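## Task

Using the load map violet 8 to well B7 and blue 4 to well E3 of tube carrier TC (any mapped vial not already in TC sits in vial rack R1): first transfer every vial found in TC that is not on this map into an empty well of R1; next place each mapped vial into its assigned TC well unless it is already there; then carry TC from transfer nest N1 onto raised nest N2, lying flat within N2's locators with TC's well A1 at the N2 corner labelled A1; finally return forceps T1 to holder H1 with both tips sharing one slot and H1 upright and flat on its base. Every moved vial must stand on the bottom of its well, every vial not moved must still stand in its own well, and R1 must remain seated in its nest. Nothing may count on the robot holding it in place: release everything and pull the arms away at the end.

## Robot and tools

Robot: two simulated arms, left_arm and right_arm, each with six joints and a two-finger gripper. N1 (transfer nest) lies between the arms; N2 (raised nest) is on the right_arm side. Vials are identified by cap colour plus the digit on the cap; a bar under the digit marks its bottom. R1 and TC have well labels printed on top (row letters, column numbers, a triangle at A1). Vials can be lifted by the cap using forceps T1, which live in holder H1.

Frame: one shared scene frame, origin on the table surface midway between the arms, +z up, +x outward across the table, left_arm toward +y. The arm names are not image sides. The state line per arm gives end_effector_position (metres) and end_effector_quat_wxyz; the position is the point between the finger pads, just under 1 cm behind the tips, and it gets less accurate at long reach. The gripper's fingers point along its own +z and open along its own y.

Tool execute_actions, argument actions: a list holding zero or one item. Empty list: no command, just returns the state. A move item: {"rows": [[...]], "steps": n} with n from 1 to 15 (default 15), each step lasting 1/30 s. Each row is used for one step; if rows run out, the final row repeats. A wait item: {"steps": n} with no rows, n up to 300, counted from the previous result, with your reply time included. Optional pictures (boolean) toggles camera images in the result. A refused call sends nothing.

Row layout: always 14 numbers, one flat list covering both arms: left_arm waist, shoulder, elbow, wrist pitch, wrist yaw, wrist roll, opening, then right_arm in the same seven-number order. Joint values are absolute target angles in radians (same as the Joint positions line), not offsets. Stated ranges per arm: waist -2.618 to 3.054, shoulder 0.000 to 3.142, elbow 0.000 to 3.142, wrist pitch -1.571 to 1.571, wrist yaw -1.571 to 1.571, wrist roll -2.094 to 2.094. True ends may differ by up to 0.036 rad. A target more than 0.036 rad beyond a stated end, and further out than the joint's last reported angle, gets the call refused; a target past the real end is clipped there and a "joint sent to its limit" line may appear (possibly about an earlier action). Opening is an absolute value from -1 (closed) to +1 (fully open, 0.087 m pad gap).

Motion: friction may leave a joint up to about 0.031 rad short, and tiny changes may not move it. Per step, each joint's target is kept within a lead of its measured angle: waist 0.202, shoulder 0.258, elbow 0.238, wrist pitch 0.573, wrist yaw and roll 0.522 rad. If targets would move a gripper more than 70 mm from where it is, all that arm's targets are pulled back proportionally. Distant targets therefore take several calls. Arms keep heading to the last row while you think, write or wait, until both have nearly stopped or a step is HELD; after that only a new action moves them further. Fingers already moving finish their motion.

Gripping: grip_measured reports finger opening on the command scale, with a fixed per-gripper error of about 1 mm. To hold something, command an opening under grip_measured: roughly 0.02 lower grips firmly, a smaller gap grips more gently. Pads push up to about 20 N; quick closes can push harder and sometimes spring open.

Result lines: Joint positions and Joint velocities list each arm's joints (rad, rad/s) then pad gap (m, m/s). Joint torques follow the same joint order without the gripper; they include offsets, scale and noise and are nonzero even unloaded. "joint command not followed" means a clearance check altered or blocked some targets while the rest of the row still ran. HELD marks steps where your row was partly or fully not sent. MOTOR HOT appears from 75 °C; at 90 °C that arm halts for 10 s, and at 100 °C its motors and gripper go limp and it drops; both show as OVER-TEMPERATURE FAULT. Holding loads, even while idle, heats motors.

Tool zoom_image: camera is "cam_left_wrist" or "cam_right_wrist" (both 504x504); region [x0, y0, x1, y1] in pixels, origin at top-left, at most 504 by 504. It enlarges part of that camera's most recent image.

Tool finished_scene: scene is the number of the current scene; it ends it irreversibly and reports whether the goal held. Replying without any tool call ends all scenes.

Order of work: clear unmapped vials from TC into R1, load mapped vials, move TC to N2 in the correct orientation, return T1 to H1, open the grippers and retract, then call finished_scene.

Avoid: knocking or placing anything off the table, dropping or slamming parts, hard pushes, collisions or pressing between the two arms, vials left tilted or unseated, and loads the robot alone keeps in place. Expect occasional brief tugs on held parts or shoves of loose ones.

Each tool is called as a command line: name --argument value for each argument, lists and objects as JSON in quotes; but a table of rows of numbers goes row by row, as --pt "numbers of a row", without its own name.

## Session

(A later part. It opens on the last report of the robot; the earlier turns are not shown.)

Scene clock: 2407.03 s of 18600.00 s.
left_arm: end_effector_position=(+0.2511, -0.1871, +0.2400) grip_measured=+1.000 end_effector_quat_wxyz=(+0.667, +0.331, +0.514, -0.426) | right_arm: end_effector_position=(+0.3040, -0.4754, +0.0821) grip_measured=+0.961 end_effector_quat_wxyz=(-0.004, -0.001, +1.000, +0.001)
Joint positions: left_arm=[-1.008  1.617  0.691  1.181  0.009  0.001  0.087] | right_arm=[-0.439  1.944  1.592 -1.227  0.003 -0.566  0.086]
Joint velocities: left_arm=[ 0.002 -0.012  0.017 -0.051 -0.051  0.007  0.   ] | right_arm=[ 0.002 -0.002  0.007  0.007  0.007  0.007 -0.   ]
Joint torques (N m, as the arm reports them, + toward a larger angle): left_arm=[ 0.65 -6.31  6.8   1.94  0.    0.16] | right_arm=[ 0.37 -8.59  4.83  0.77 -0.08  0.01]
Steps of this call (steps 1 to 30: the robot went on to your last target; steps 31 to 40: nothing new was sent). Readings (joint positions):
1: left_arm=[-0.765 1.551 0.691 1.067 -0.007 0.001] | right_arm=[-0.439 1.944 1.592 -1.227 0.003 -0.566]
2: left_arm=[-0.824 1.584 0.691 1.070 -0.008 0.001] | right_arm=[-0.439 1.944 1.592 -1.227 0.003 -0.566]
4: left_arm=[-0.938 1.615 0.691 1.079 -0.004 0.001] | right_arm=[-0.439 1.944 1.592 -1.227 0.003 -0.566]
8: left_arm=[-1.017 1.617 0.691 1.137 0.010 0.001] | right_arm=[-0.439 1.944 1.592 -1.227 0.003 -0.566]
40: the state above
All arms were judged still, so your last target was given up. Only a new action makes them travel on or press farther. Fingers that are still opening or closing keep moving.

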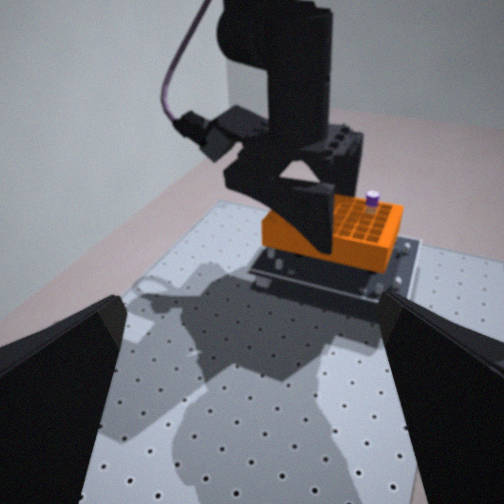

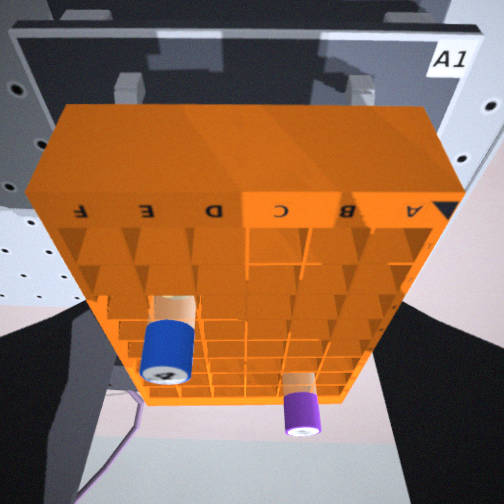

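execute_actions --actions '[{"rows":[[-1.0,1.6,0.7,1.2,0,0,1,-0.455,1.915,1.565,-1.205,0,-0.58,0.935],[-1.0,1.6,0.7,1.2,0,0,1,-0.46,1.91,1.56,-1.2,0,-0.587,0.935],[-1.0,1.6,0.7,1.2,0,0,1,-0.46,1.905,1.553,-1.195,0,-0.587,0.935],[-1.0,1.6,0.7,1.2,0,0,1,-0.46,1.9,1.546,-1.19,0,-0.587,0.935],[-1.0,1.6,0.7,1.2,0,0,1,-0.46,1.895,1.539,-1.185,0,-0.587,0.935],[-1.0,1.6,0.7,1.2,0,0,1,-0.46,1.89,1.532,-1.18,0,-0.587,0.935],[-1.0,1.6,0.7,1.2,0,0,1,-0.46,1.89,1.525,-1.172,0,-0.587,0.935],[-1.0,1.6,0.7,1.2,0,0,1,-0.46,1.89,1.518,-1.165,0,-0.587,0.935],[-1.0,1.6,0.7,1.2,0,0,1,-0.46,1.89,1.511,-1.16,0,-0.587,0.935],[-1.0,1.6,0.7,1.2,0,0,1,-0.46,1.89,1.506,-1.16,0,-0.587,0.935]],"steps":15}]' --pictures false

execute_actions --actions '[{"steps":12}]'

zoom_image --camera "cam_left_wrist" --region '[240, 180, 440, 320]'

Scene clock: 2429.33 s of 18600.00 s.
left_arm: end_effector_position=(+0.2511, -0.1871, +0.2401) grip_measured=+1.000 end_effector_quat_wxyz=(+0.667, +0.331, +0.514, -0.426) | right_arm: end_effector_position=(+0.2946, -0.4738, +0.0752) grip_measured=+0.961 end_effector_quat_wxyz=(-0.003, -0.001, +1.000, +0.001)
Joint positions: left_arm=[-1.008  1.617  0.691  1.181  0.009  0.001  0.087] | right_arm=[-0.449  1.911  1.519 -1.185  0.003 -0.577  0.086]
Joint velocities: left_arm=[-0.012  0.007 -0.007 -0.037 -0.095  0.022  0.   ] | right_arm=[-0.017  0.012  0.012  0.095  0.007 -0.007  0.   ]
Joint torques (N m, as the arm reports them, + toward a larger angle): left_arm=[ 0.66 -6.31  6.8   1.94  0.    0.16] | right_arm=[-0.8  -9.79  4.76  0.81 -0.07  0.01]
Steps of this call (steps 1 to 90: nothing new was sent; then 18.80 s passed at rest; steps 91 to 105: all 15 steps of this action). Readings (joint positions):
91: left_arm=[-1.008 1.617 0.691 1.181 0.009 0.001] | right_arm=[-0.439 1.943 1.589 -1.226 0.003 -0.566]
92: left_arm=[-1.008 1.617 0.691 1.181 0.009 0.001] | right_arm=[-0.439 1.940 1.585 -1.222 0.003 -0.568]
94: left_arm=[-1.008 1.617 0.691 1.181 0.009 0.001] | right_arm=[-0.443 1.933 1.571 -1.217 0.003 -0.571]
98: left_arm=[-1.008 1.617 0.691 1.181 0.009 0.001] | right_arm=[-0.448 1.915 1.543 -1.204 0.003 -0.575]
105: the state above

Scene clock: 2429.73 s of 18600.00 s.
left_arm: end_effector_position=(+0.2511, -0.1871, +0.2401) grip_measured=+1.000 end_effector_quat_wxyz=(+0.667, +0.331, +0.514, -0.426) | right_arm: end_effector_position=(+0.2961, -0.4748, +0.0749) grip_measured=+0.961 end_effector_quat_wxyz=(-0.000, -0.002, +1.000, -0.001)
Joint positions: left_arm=[-1.008  1.617  0.691  1.181  0.009  0.001  0.087] | right_arm=[-0.449  1.911  1.519 -1.178  0.003 -0.577  0.086]
Joint velocities: left_arm=[-0.012 -0.007 -0.002 -0.037 -0.066 -0.081  0.   ] | right_arm=[-0.012 -0.017 -0.007 -0.081  0.081 -0.051 -0.   ]
Joint torques (N m, as the arm reports them, + toward a larger angle): left_arm=[ 0.65 -6.32  6.8   1.94  0.01  0.15] | right_arm=[-0.76 -9.77  4.77  0.79 -0.08  0.  ]
Steps of this call (steps 1 to 12: the robot went on to your last target). Readings (joint positions):
1: left_arm=[-1.008 1.617 0.691 1.181 0.009 0.001] | right_arm=[-0.449 1.911 1.519 -1.184 0.003 -0.577]
2: left_arm=[-1.008 1.617 0.691 1.181 0.009 0.001] | right_arm=[-0.449 1.911 1.519 -1.182 0.003 -0.577]
4: left_arm=[-1.008 1.617 0.691 1.181 0.009 0.001] | right_arm=[-0.449 1.911 1.519 -1.181 0.003 -0.577]
8: left_arm=[-1.008 1.617 0.691 1.181 0.009 0.001] | right_arm=[-0.449 1.911 1.519 -1.179 0.003 -0.577]
12: the state above

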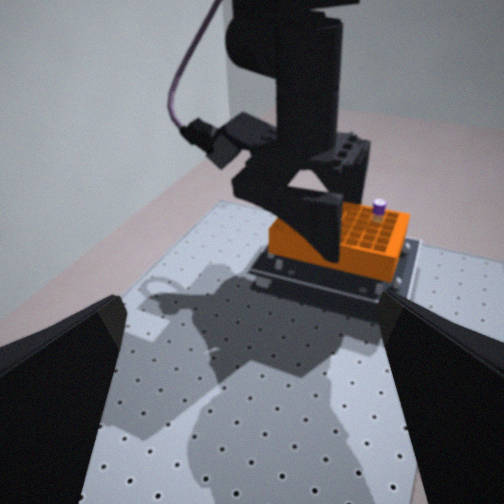

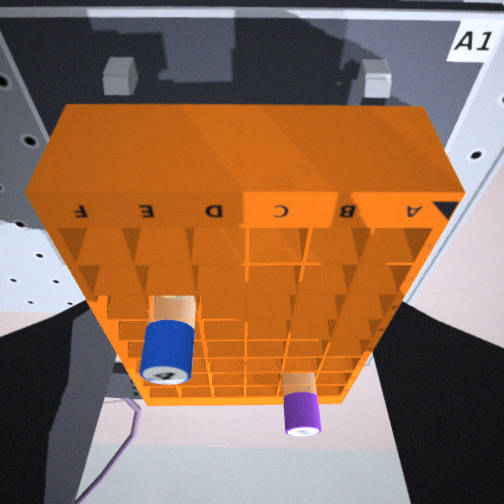

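Region (240, 180, 440, 320) of cam_left_wrist's 504x504 image, scaled by 2.520, with more detail than that image has; it fills the top 353 rows of this view, and the rest is white.

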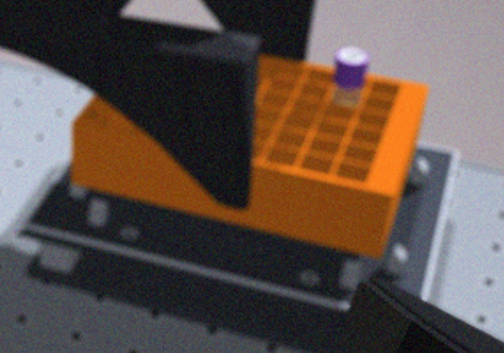

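execute_actions --actions '[{"rows":[[-1.0,1.6,0.7,1.2,0,0,1,-0.46,1.912,1.506,-1.153,0,-0.587,0.935],[-1.0,1.6,0.7,1.2,0,0,1,-0.46,1.915,1.506,-1.152,0,-0.587,0.935],[-1.0,1.6,0.7,1.2,0,0,1,-0.46,1.918,1.506,-1.151,0,-0.587,0.935],[-1.0,1.6,0.7,1.2,0,0,1,-0.46,1.921,1.506,-1.15,0,-0.587,0.935],[-1.0,1.6,0.7,1.2,0,0,1,-0.46,1.924,1.506,-1.149,0,-0.587,0.935],[-1.0,1.6,0.7,1.2,0,0,1,-0.46,1.927,1.506,-1.148,0,-0.587,0.935],[-1.0,1.6,0.7,1.2,0,0,1,-0.46,1.93,1.506,-1.148,0,-0.587,0.935],[-1.0,1.6,0.7,1.2,0,0,1,-0.46,1.933,1.506,-1.148,0,-0.587,0.935],[-1.0,1.6,0.7,1.2,0,0,1,-0.46,1.936,1.506,-1.148,0,-0.587,0.935]],"steps":15}]'

zoom_image --camera "cam_left_wrist" --region '[240, 180, 440, 320]'

Scene clock: 2441.90 s of 18600.00 s.
left_arm: end_effector_position=(+0.2511, -0.1871, +0.2401) grip_measured=+1.000 end_effector_quat_wxyz=(+0.667, +0.331, +0.514, -0.426) | right_arm: end_effector_position=(+0.2965, -0.4758, +0.0704) grip_measured=+0.961 end_effector_quat_wxyz=(-0.004, -0.001, +1.000, -0.000)
Joint positions: left_arm=[-1.008  1.617  0.691  1.181  0.009  0.001  0.087] | right_arm=[-0.45   1.925  1.519 -1.172  0.005 -0.577  0.086]
Joint velocities: left_arm=[ 0.002 -0.002 -0.012  0.022 -0.022 -0.022  0.   ] | right_arm=[ 0.007 -0.007 -0.017  0.022 -0.022 -0.037 -0.001]
Joint torques (N m, as the arm reports them, + toward a larger angle): left_arm=[ 0.65 -6.32  6.8   1.94  0.    0.16] | right_arm=[-0.76 -7.5   4.76  0.86 -0.1   0.  ]
Steps of this call (steps 1 to 15: the robot went on to your last target; steps 16 to 90: nothing new was sent; then 8.67 s passed at rest; steps 91 to 105: all 15 steps of this action). Readings (joint positions):
91: left_arm=[-1.008 1.617 0.691 1.181 0.009 0.001] | right_arm=[-0.449 1.911 1.519 -1.177 0.003 -0.577]
92: left_arm=[-1.008 1.617 0.691 1.181 0.009 0.001] | right_arm=[-0.449 1.911 1.519 -1.176 0.003 -0.577]
94: left_arm=[-1.008 1.617 0.691 1.181 0.009 0.001] | right_arm=[-0.449 1.912 1.519 -1.173 0.003 -0.577]
98: left_arm=[-1.008 1.617 0.691 1.181 0.009 0.001] | right_arm=[-0.449 1.922 1.519 -1.171 0.005 -0.577]
105: the state above

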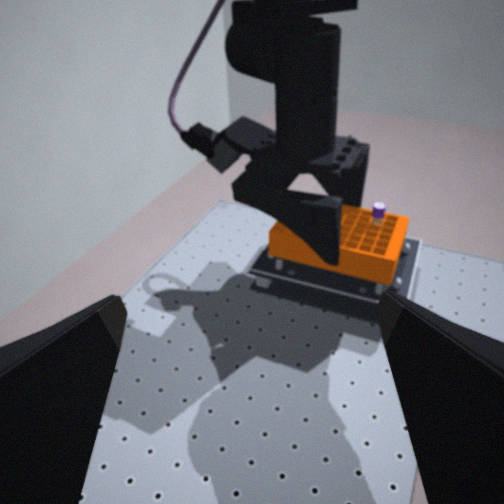

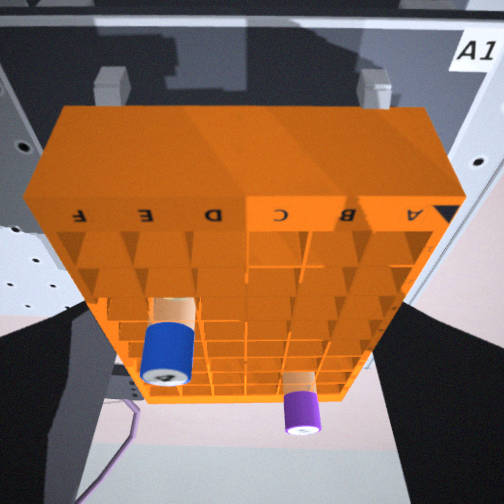

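Region (240, 180, 440, 320) of cam_left_wrist's 504x504 image, scaled by 2.520, with more detail than that image has; it fills the top 353 rows of this view, and the rest is white.

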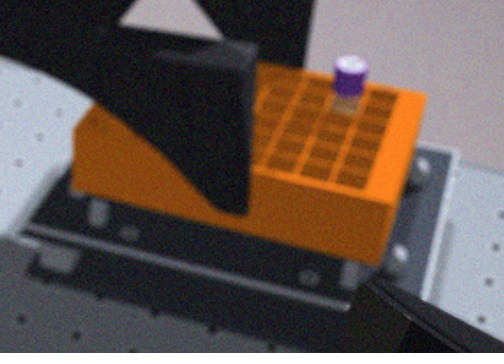

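execute_actions --actions '[{"rows":[[-1.0,1.6,0.7,1.2,0,0,1,-0.452,1.915,1.506,-1.185,0,-0.587,0.935],[-1.0,1.6,0.7,1.2,0,0,1,-0.452,1.915,1.506,-1.192,0,-0.587,0.935]],"steps":12}]'

Scene clock: 2447.03 s of 18600.00 s.
left_arm: end_effector_position=(+0.2511, -0.1871, +0.2401) grip_measured=+1.000 end_effector_quat_wxyz=(+0.667, +0.331, +0.514, -0.426) | right_arm: end_effector_position=(+0.2958, -0.4753, +0.0706) grip_measured=+0.961 end_effector_quat_wxyz=(-0.006, -0.001, +1.000, +0.001)
Joint positions: left_arm=[-1.008  1.617  0.691  1.181  0.009  0.001  0.087] | right_arm=[-0.45   1.925  1.519 -1.176  0.005 -0.578  0.086]
Joint velocities: left_arm=[ 0.012 -0.017  0.002  0.022  0.022  0.022  0.   ] | right_arm=[-0.002 -0.002 -0.007  0.066 -0.037  0.007 -0.   ]
Joint torques (N m, as the arm reports them, + toward a larger angle): left_arm=[ 0.66 -6.32  6.8   1.94  0.    0.15] | right_arm=[-0.08 -9.    4.69  0.35 -0.09  0.01]
Steps of this call (steps 1 to 15: the robot went on to your last target; steps 16 to 90: nothing new was sent; then 1.73 s passed at rest; steps 91 to 102: all 12 steps of this action). Readings (joint positions):
91: left_arm=[-1.008 1.617 0.691 1.181 0.009 0.001] | right_arm=[-0.450 1.925 1.519 -1.174 0.005 -0.577]
92: left_arm=[-1.008 1.617 0.691 1.181 0.009 0.001] | right_arm=[-0.450 1.925 1.519 -1.176 0.005 -0.578]
94: left_arm=[-1.008 1.617 0.691 1.181 0.009 0.001] | right_arm=[-0.450 1.925 1.519 -1.176 0.005 -0.578]
98: left_arm=[-1.008 1.617 0.691 1.181 0.009 0.001] | right_arm=[-0.450 1.925 1.519 -1.176 0.005 -0.578]
102: the state above

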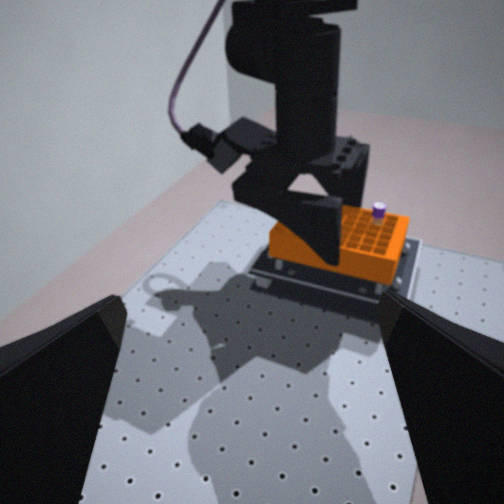

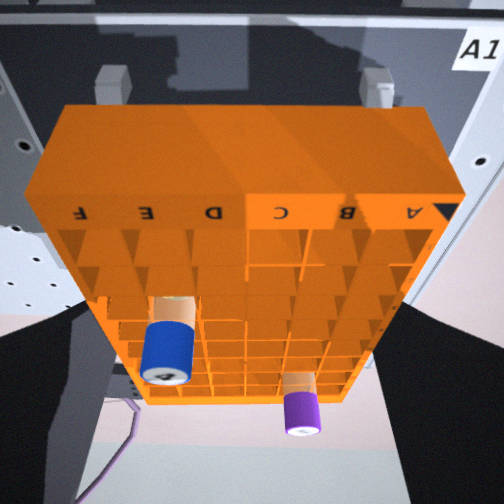

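execute_actions --actions '[{"rows":[[-1.0,1.6,0.7,1.2,0,0,1,-0.452,1.927,1.506,-1.17,0,-0.587,0.935],[-1.0,1.6,0.7,1.2,0,0,1,-0.452,1.93,1.506,-1.165,0,-0.587,0.935],[-1.0,1.6,0.7,1.2,0,0,1,-0.452,1.933,1.506,-1.16,0,-0.587,0.935],[-1.0,1.6,0.7,1.2,0,0,1,-0.452,1.936,1.506,-1.158,0,-0.587,0.935],[-1.0,1.6,0.7,1.2,0,0,1,-0.452,1.939,1.506,-1.158,0,-0.587,0.935]],"steps":12}]'

Scene clock: 2457.07 s of 18600.00 s.
left_arm: end_effector_position=(+0.2511, -0.1871, +0.2401) grip_measured=+1.000 end_effector_quat_wxyz=(+0.667, +0.331, +0.514, -0.426) | right_arm: end_effector_position=(+0.2953, -0.4755, +0.0669) grip_measured=+0.961 end_effector_quat_wxyz=(-0.011, -0.004, +1.000, +0.004)
Joint positions: left_arm=[-1.008  1.617  0.691  1.181  0.009  0.001  0.087] | right_arm=[-0.45   1.937  1.519 -1.175  0.006 -0.583  0.086]
Joint velocities: left_arm=[-0.007  0.007 -0.007  0.066 -0.11  -0.037  0.   ] | right_arm=[-0.007 -0.012  0.002 -0.037 -0.051 -0.051  0.   ]
Joint torques (N m, as the arm reports them, + toward a larger angle): left_arm=[ 0.67 -6.32  6.8   1.94  0.01  0.15] | right_arm=[-0.08 -8.25  4.71  0.75 -0.1   0.05]
Steps of this call (steps 1 to 15: the robot went on to your last target; steps 16 to 90: nothing new was sent; then 6.63 s passed at rest; steps 91 to 102: all 12 steps of this action). Readings (joint positions):
91: left_arm=[-1.008 1.617 0.691 1.181 0.009 0.001] | right_arm=[-0.450 1.925 1.519 -1.176 0.005 -0.578]
92: left_arm=[-1.008 1.617 0.691 1.181 0.009 0.001] | right_arm=[-0.450 1.925 1.519 -1.176 0.005 -0.578]
94: left_arm=[-1.008 1.617 0.691 1.181 0.009 0.001] | right_arm=[-0.450 1.926 1.519 -1.176 0.005 -0.578]
98: left_arm=[-1.008 1.617 0.691 1.181 0.009 0.001] | right_arm=[-0.450 1.934 1.519 -1.175 0.005 -0.580]
102: the state above

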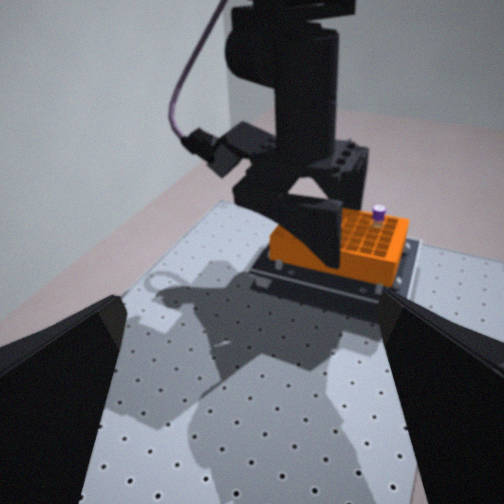

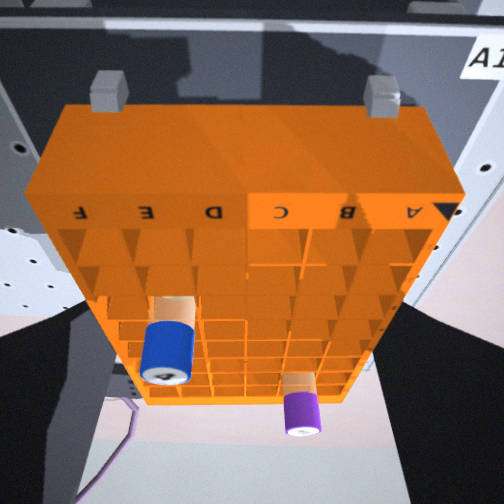

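Entered the pins. Continue with q3/q4.

execute_actions --actions '[{"rows":[[-1.0,1.6,0.7,1.2,0,0,1,-0.452,1.939,1.495,-1.145,0,-0.587,0.935],[-1.0,1.6,0.7,1.2,0,0,1,-0.452,1.939,1.494,-1.14,0,-0.587,0.935],[-1.0,1.6,0.7,1.2,0,0,1,-0.452,1.939,1.493,-1.136,0,-0.587,0.935],[-1.0,1.6,0.7,1.2,0,0,1,-0.452,1.939,1.491,-1.132,0,-0.587,0.935],[-1.0,1.6,0.7,1.2,0,0,1,-0.452,1.939,1.488,-1.129,0,-0.587,0.935],[-1.0,1.6,0.7,1.2,0,0,1,-0.452,1.939,1.485,-1.126,0,-0.587,0.935],[-1.0,1.6,0.7,1.2,0,0,1,-0.452,1.939,1.482,-1.123,0,-0.587,0.935],[-1.0,1.6,0.7,1.2,0,0,1,-0.452,1.939,1.479,-1.121,0,-0.587,0.935],[-1.0,1.6,0.7,1.2,0,0,1,-0.452,1.939,1.476,-1.121,0,-0.587,0.935]],"steps":15}]'

zoom_image --camera "cam_left_wrist" --region '[240, 180, 440, 320]'

Scene clock: 2466.50 s of 18600.00 s.
left_arm: end_effector_position=(+0.2511, -0.1871, +0.2401) grip_measured=+1.000 end_effector_quat_wxyz=(+0.667, +0.331, +0.514, -0.426) | right_arm: end_effector_position=(+0.2949, -0.4757, +0.0634) grip_measured=+0.961 end_effector_quat_wxyz=(-0.011, -0.005, +1.000, +0.002)
Joint positions: left_arm=[-1.008  1.617  0.691  1.181  0.009  0.001  0.087] | right_arm=[-0.45   1.937  1.505 -1.16   0.008 -0.586  0.086]
Joint velocities: left_arm=[-0.002  0.007  0.007 -0.007  0.007 -0.022  0.   ] | right_arm=[-0.007 -0.017  0.012  0.022 -0.051  0.007  0.001]
Joint torques (N m, as the arm reports them, + toward a larger angle): left_arm=[ 0.66 -6.31  6.81  1.94  0.    0.15] | right_arm=[-0.09 -8.2   3.4   1.   -0.13  0.07]
Steps of this call (steps 1 to 15: the robot went on to your last target; steps 16 to 90: nothing new was sent; then 5.93 s passed at rest; steps 91 to 105: all 15 steps of this action). Readings (joint positions):
91: left_arm=[-1.008 1.617 0.691 1.181 0.009 0.001] | right_arm=[-0.450 1.937 1.519 -1.175 0.006 -0.583]
92: left_arm=[-1.008 1.617 0.691 1.181 0.009 0.001] | right_arm=[-0.450 1.937 1.517 -1.173 0.006 -0.583]
94: left_arm=[-1.008 1.617 0.691 1.181 0.009 0.001] | right_arm=[-0.450 1.937 1.512 -1.166 0.006 -0.586]
98: left_arm=[-1.008 1.617 0.691 1.181 0.009 0.001] | right_arm=[-0.450 1.937 1.506 -1.160 0.008 -0.586]
105: the state above

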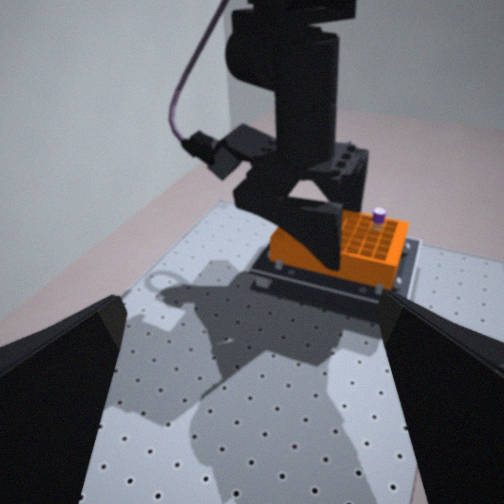

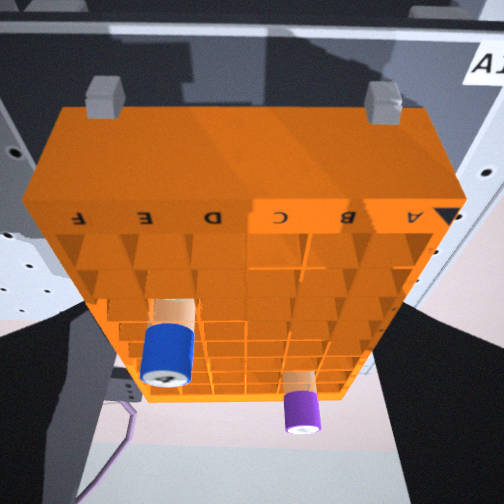

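Region (240, 180, 440, 320) of cam_left_wrist's 504x504 image, scaled by 2.520, with more detail than that image has; it fills the top 353 rows of this view, and the rest is white.

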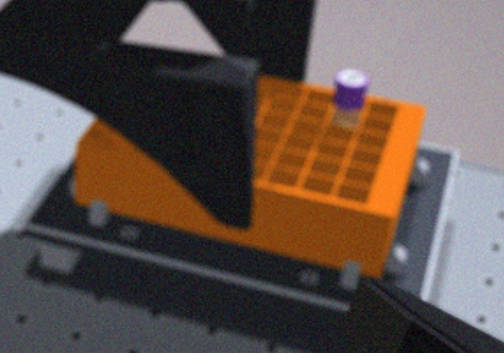

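execute_actions --actions '[]'

Scene clock: 2493.20 s of 18600.00 s.
left_arm: end_effector_position=(+0.2511, -0.1871, +0.2401) grip_measured=+1.000 end_effector_quat_wxyz=(+0.667, +0.331, +0.514, -0.426) | right_arm: end_effector_position=(+0.2949, -0.4757, +0.0634) grip_measured=+0.961 end_effector_quat_wxyz=(-0.011, -0.005, +1.000, +0.002)
Joint positions: left_arm=[-1.008  1.617  0.691  1.181  0.009  0.001  0.087] | right_arm=[-0.45   1.937  1.505 -1.16   0.008 -0.586  0.086]
Joint velocities: left_arm=[-0.017 -0.012 -0.007 -0.095 -0.095 -0.022  0.   ] | right_arm=[-0.002 -0.032 -0.012 -0.081 -0.11   0.007 -0.   ]
Joint torques (N m, as the arm reports them, + toward a larger angle): left_arm=[ 0.66 -6.32  6.81  1.94  0.    0.16] | right_arm=[-0.09 -8.2   3.41  1.   -0.13  0.07]
Steps of this call (steps 1 to 15: the robot went on to your last target; steps 16 to 90: nothing new was sent; then 23.70 s passed at rest). Readings (joint positions):
1: left_arm=[-1.008 1.617 0.691 1.181 0.009 0.001] | right_arm=[-0.450 1.937 1.505 -1.160 0.008 -0.586]
2: left_arm=[-1.008 1.617 0.691 1.181 0.009 0.001] | right_arm=[-0.450 1.937 1.505 -1.160 0.008 -0.586]
4: left_arm=[-1.008 1.617 0.691 1.181 0.009 0.001] | right_arm=[-0.450 1.937 1.505 -1.160 0.008 -0.586]
8: left_arm=[-1.008 1.617 0.691 1.181 0.009 0.001] | right_arm=[-0.450 1.937 1.505 -1.160 0.008 -0.586]
90: the state above
All arms were judged still, so your last target was given up. Only a new action makes them travel on or press farther. Fingers that are still opening or closing keep moving.

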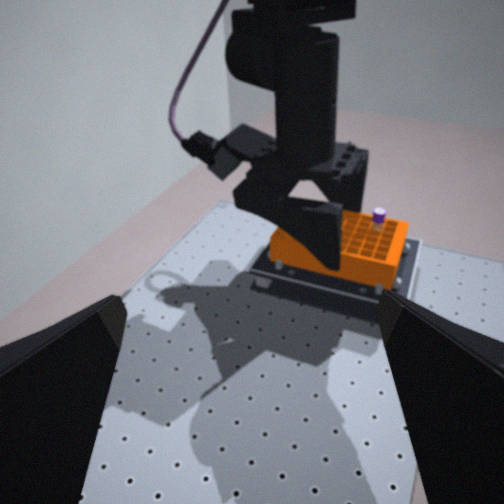

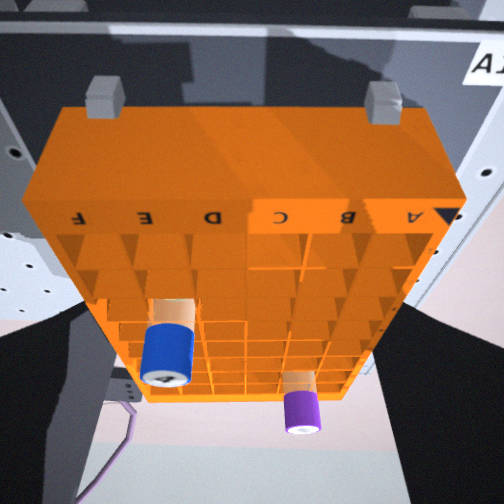

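execute_actions --actions '[{"rows":[[-1.0,1.6,0.7,1.2,0,0,1,-0.452,1.935,1.505,-1.165,0,-0.587,0.95],[-1.0,1.6,0.7,1.2,0,0,1,-0.452,1.935,1.505,-1.165,0,-0.587,0.95],[-1.0,1.6,0.7,1.2,0,0,1,-0.452,1.935,1.505,-1.165,0,-0.587,0.96],[-1.0,1.6,0.7,1.2,0,0,1,-0.452,1.935,1.505,-1.165,0,-0.587,0.97],[-1.0,1.6,0.7,1.2,0,0,1,-0.452,1.935,1.505,-1.165,0,-0.587,0.98],[-1.0,1.6,0.7,1.2,0,0,1,-0.452,1.935,1.505,-1.165,0,-0.587,1.0]],"steps":15}]' --pictures false

execute_actions --actions '[{"rows":[[-1.0,1.6,0.7,1.2,0,0,1,-0.452,1.934,1.535,-1.17,0,-0.587,1],[-1.0,1.6,0.7,1.2,0,0,1,-0.452,1.933,1.541,-1.175,0,-0.587,1],[-1.0,1.6,0.7,1.2,0,0,1,-0.452,1.932,1.547,-1.18,0,-0.587,1],[-1.0,1.6,0.7,1.2,0,0,1,-0.452,1.931,1.553,-1.186,0,-0.587,1],[-1.0,1.6,0.7,1.2,0,0,1,-0.452,1.93,1.559,-1.192,0,-0.587,1],[-1.0,1.6,0.7,1.2,0,0,1,-0.452,1.929,1.565,-1.198,0,-0.587,1],[-1.0,1.6,0.7,1.2,0,0,1,-0.452,1.928,1.571,-1.204,0,-0.587,1],[-1.0,1.6,0.7,1.2,0,0,1,-0.452,1.927,1.577,-1.21,0,-0.587,1],[-1.0,1.6,0.7,1.2,0,0,1,-0.452,1.926,1.583,-1.216,0,-0.587,1],[-1.0,1.6,0.7,1.2,0,0,1,-0.452,1.925,1.589,-1.222,0,-0.587,1],[-1.0,1.6,0.7,1.2,0,0,1,-0.452,1.924,1.595,-1.228,0,-0.587,1],[-1.0,1.6,0.7,1.2,0,0,1,-0.452,1.923,1.601,-1.234,0,-0.587,1],[-1.0,1.6,0.7,1.2,0,0,1,-0.452,1.922,1.607,-1.24,0,-0.587,1],[-1.0,1.6,0.7,1.2,0,0,1,-0.452,1.921,1.613,-1.246,0,-0.587,1],[-1.0,1.6,0.7,1.2,0,0,1,-0.452,1.92,1.62,-1.252,0,-0.587,1]],"steps":15}]'

Scene clock: 2516.47 s of 18600.00 s.
left_arm: end_effector_position=(+0.2511, -0.1871, +0.2401) grip_measured=+1.000 end_effector_quat_wxyz=(+0.667, +0.331, +0.514, -0.426) | right_arm: end_effector_position=(+0.2949, -0.4756, +0.0634) grip_measured=+1.000 end_effector_quat_wxyz=(-0.011, -0.005, +1.000, +0.003)
Joint positions: left_arm=[-1.008  1.617  0.691  1.181  0.009  0.001  0.087] | right_arm=[-0.45   1.937  1.505 -1.16   0.007 -0.586  0.087]
Joint velocities: left_arm=[-0.012  0.002 -0.017  0.037  0.066 -0.066  0.   ] | right_arm=[ 0.007 -0.002  0.002 -0.037  0.007  0.007  0.   ]
Joint torques (N m, as the arm reports them, + toward a larger angle): left_arm=[ 0.66 -6.31  6.8   1.94  0.01  0.16] | right_arm=[-0.08 -8.54  5.8   0.47 -0.12  0.07]
Steps of this call (steps 1 to 90: nothing new was sent; then 19.77 s passed at rest; steps 91 to 105: all 15 steps of this action). Readings (joint positions):
91: left_arm=[-1.008 1.617 0.691 1.181 0.009 0.001] | right_arm=[-0.450 1.937 1.505 -1.160 0.008 -0.586]
92: left_arm=[-1.008 1.617 0.691 1.181 0.009 0.001] | right_arm=[-0.450 1.937 1.505 -1.160 0.008 -0.586]
94: left_arm=[-1.008 1.617 0.691 1.181 0.009 0.001] | right_arm=[-0.450 1.937 1.505 -1.160 0.008 -0.586]
98: left_arm=[-1.008 1.617 0.691 1.181 0.009 0.001] | right_arm=[-0.450 1.937 1.505 -1.160 0.007 -0.586]
105: the state above

Scene clock: 2516.97 s of 18600.00 s.
left_arm: end_effector_position=(+0.2511, -0.1871, +0.2401) grip_measured=+1.000 end_effector_quat_wxyz=(+0.667, +0.331, +0.514, -0.426) | right_arm: end_effector_position=(+0.3002, -0.4783, +0.0815) grip_measured=+1.000 end_effector_quat_wxyz=(-0.005, -0.005, +1.000, +0.001)
Joint positions: left_arm=[-1.008  1.617  0.691  1.181  0.009  0.001  0.087] | right_arm=[-0.45   1.937  1.58  -1.223  0.003 -0.586  0.087]
Joint velocities: left_arm=[-0.027 -0.007 -0.007 -0.022 -0.037 -0.022  0.   ] | right_arm=[ 0.012  0.002  0.178 -0.154  0.022 -0.007  0.   ]
Joint torques (N m, as the arm reports them, + toward a larger angle): left_arm=[ 0.66 -6.31  6.8   1.94  0.    0.15] | right_arm=[-0.09 -9.69  8.17  0.49 -0.06  0.07]
Steps of this call (steps 1 to 15: all 15 steps of this action). Readings (joint positions):
1: left_arm=[-1.008 1.617 0.691 1.181 0.009 0.001] | right_arm=[-0.450 1.937 1.505 -1.160 0.007 -0.586]
2: left_arm=[-1.008 1.617 0.691 1.181 0.009 0.001] | right_arm=[-0.450 1.937 1.505 -1.160 0.007 -0.586]
4: left_arm=[-1.008 1.617 0.691 1.181 0.009 0.001] | right_arm=[-0.450 1.937 1.513 -1.165 0.007 -0.586]
8: left_arm=[-1.008 1.617 0.691 1.181 0.009 0.001] | right_arm=[-0.450 1.937 1.538 -1.185 0.005 -0.586]
15: the state above

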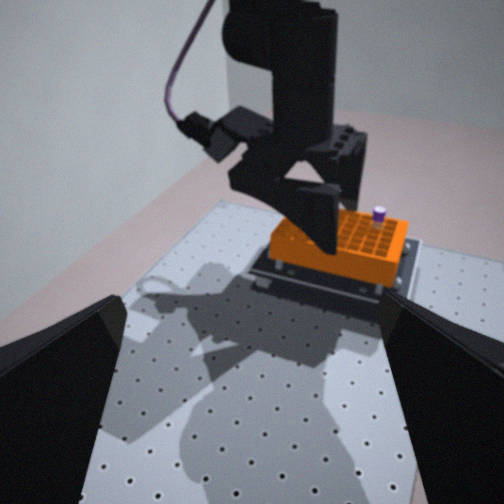

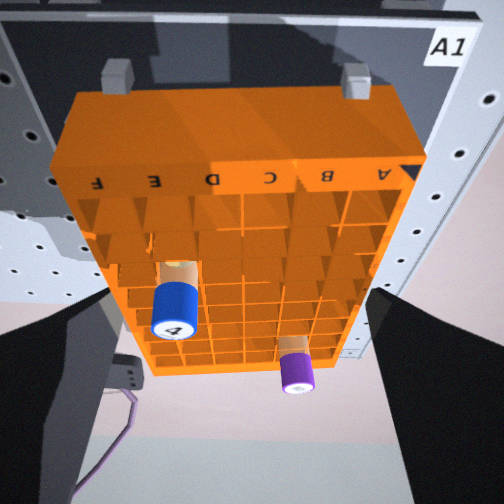

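Clear of the top. Raise further.

execute_actions --actions '[{"rows":[[-1.0,1.6,0.7,1.2,0,0,1,-0.452,1.90,1.63,-1.28,0,-0.587,1],[-1.0,1.6,0.7,1.2,0,0,1,-0.452,1.89,1.64,-1.30,0,-0.587,1],[-1.0,1.6,0.7,1.2,0,0,1,-0.452,1.88,1.65,-1.32,0,-0.587,1],[-1.0,1.6,0.7,1.2,0,0,1,-0.452,1.87,1.66,-1.34,0,-0.587,1],[-1.0,1.6,0.7,1.2,0,0,1,-0.452,1.86,1.67,-1.36,0,-0.587,1],[-1.0,1.6,0.7,1.2,0,0,1,-0.452,1.85,1.68,-1.38,0,-0.587,1],[-1.0,1.6,0.7,1.2,0,0,1,-0.452,1.84,1.69,-1.40,0,-0.587,1],[-1.0,1.6,0.7,1.2,0,0,1,-0.452,1.83,1.70,-1.42,0,-0.587,1],[-1.0,1.6,0.7,1.2,0,0,1,-0.452,1.82,1.71,-1.44,0,-0.587,1],[-1.0,1.6,0.7,1.2,0,0,1,-0.452,1.81,1.72,-1.46,0,-0.587,1]],"steps":15}]'

zoom_image --camera "cam_left_wrist" --region '[240, 180, 440, 320]'

Scene clock: 2528.30 s of 18600.00 s.
left_arm: end_effector_position=(+0.2511, -0.1871, +0.2402) grip_measured=+1.000 end_effector_quat_wxyz=(+0.667, +0.331, +0.514, -0.426) | right_arm: end_effector_position=(+0.2837, -0.4673, +0.1512) grip_measured=+1.000 end_effector_quat_wxyz=(+0.015, -0.005, +1.000, -0.011)
Joint positions: left_arm=[-1.008  1.617  0.691  1.181  0.009  0.001  0.087] | right_arm=[-0.45   1.814  1.701 -1.421  0.002 -0.586  0.087]
Joint velocities: left_arm=[ 0.022 -0.007 -0.002  0.022  0.022  0.037  0.   ] | right_arm=[-0.007 -0.007 -0.002 -0.183 -0.037 -0.007  0.   ]
Joint torques (N m, as the arm reports them, + toward a larger angle): left_arm=[ 0.66 -6.31  6.81  1.94  0.01  0.15] | right_arm=[-0.09 -7.72  7.41  0.51 -0.07  0.07]
Steps of this call (steps 1 to 30: the robot went on to your last target; steps 31 to 90: nothing new was sent; then 7.83 s passed at rest; steps 91 to 105: all 15 steps of this action). Readings (joint positions):
91: left_arm=[-1.008 1.617 0.691 1.181 0.009 0.001] | right_arm=[-0.450 1.936 1.594 -1.242 0.002 -0.586]
92: left_arm=[-1.008 1.617 0.691 1.181 0.009 0.001] | right_arm=[-0.450 1.933 1.597 -1.250 0.002 -0.586]
94: left_arm=[-1.008 1.617 0.691 1.181 0.009 0.001] | right_arm=[-0.450 1.920 1.612 -1.274 0.002 -0.586]
98: left_arm=[-1.008 1.617 0.691 1.181 0.009 0.001] | right_arm=[-0.450 1.871 1.656 -1.334 0.002 -0.586]
105: the state above

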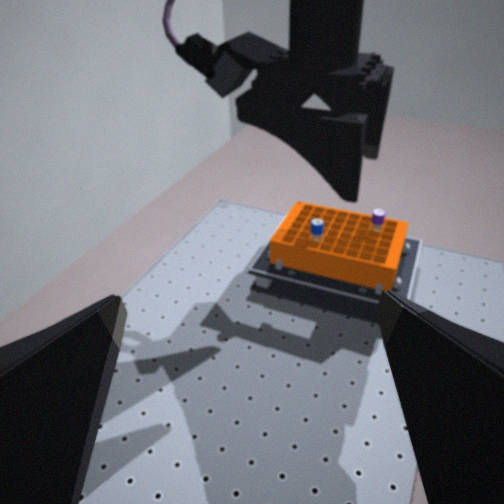

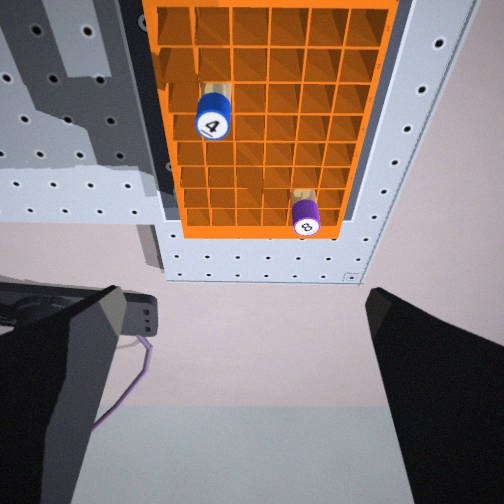

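Region (240, 180, 440, 320) of cam_left_wrist's 504x504 image, scaled by 2.520, with more detail than that image has; it fills the top 353 rows of this view, and the rest is white.

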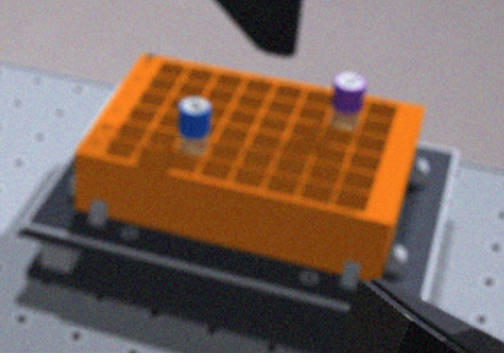

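finished_scene --scene 1

The scene is finished: the task was done.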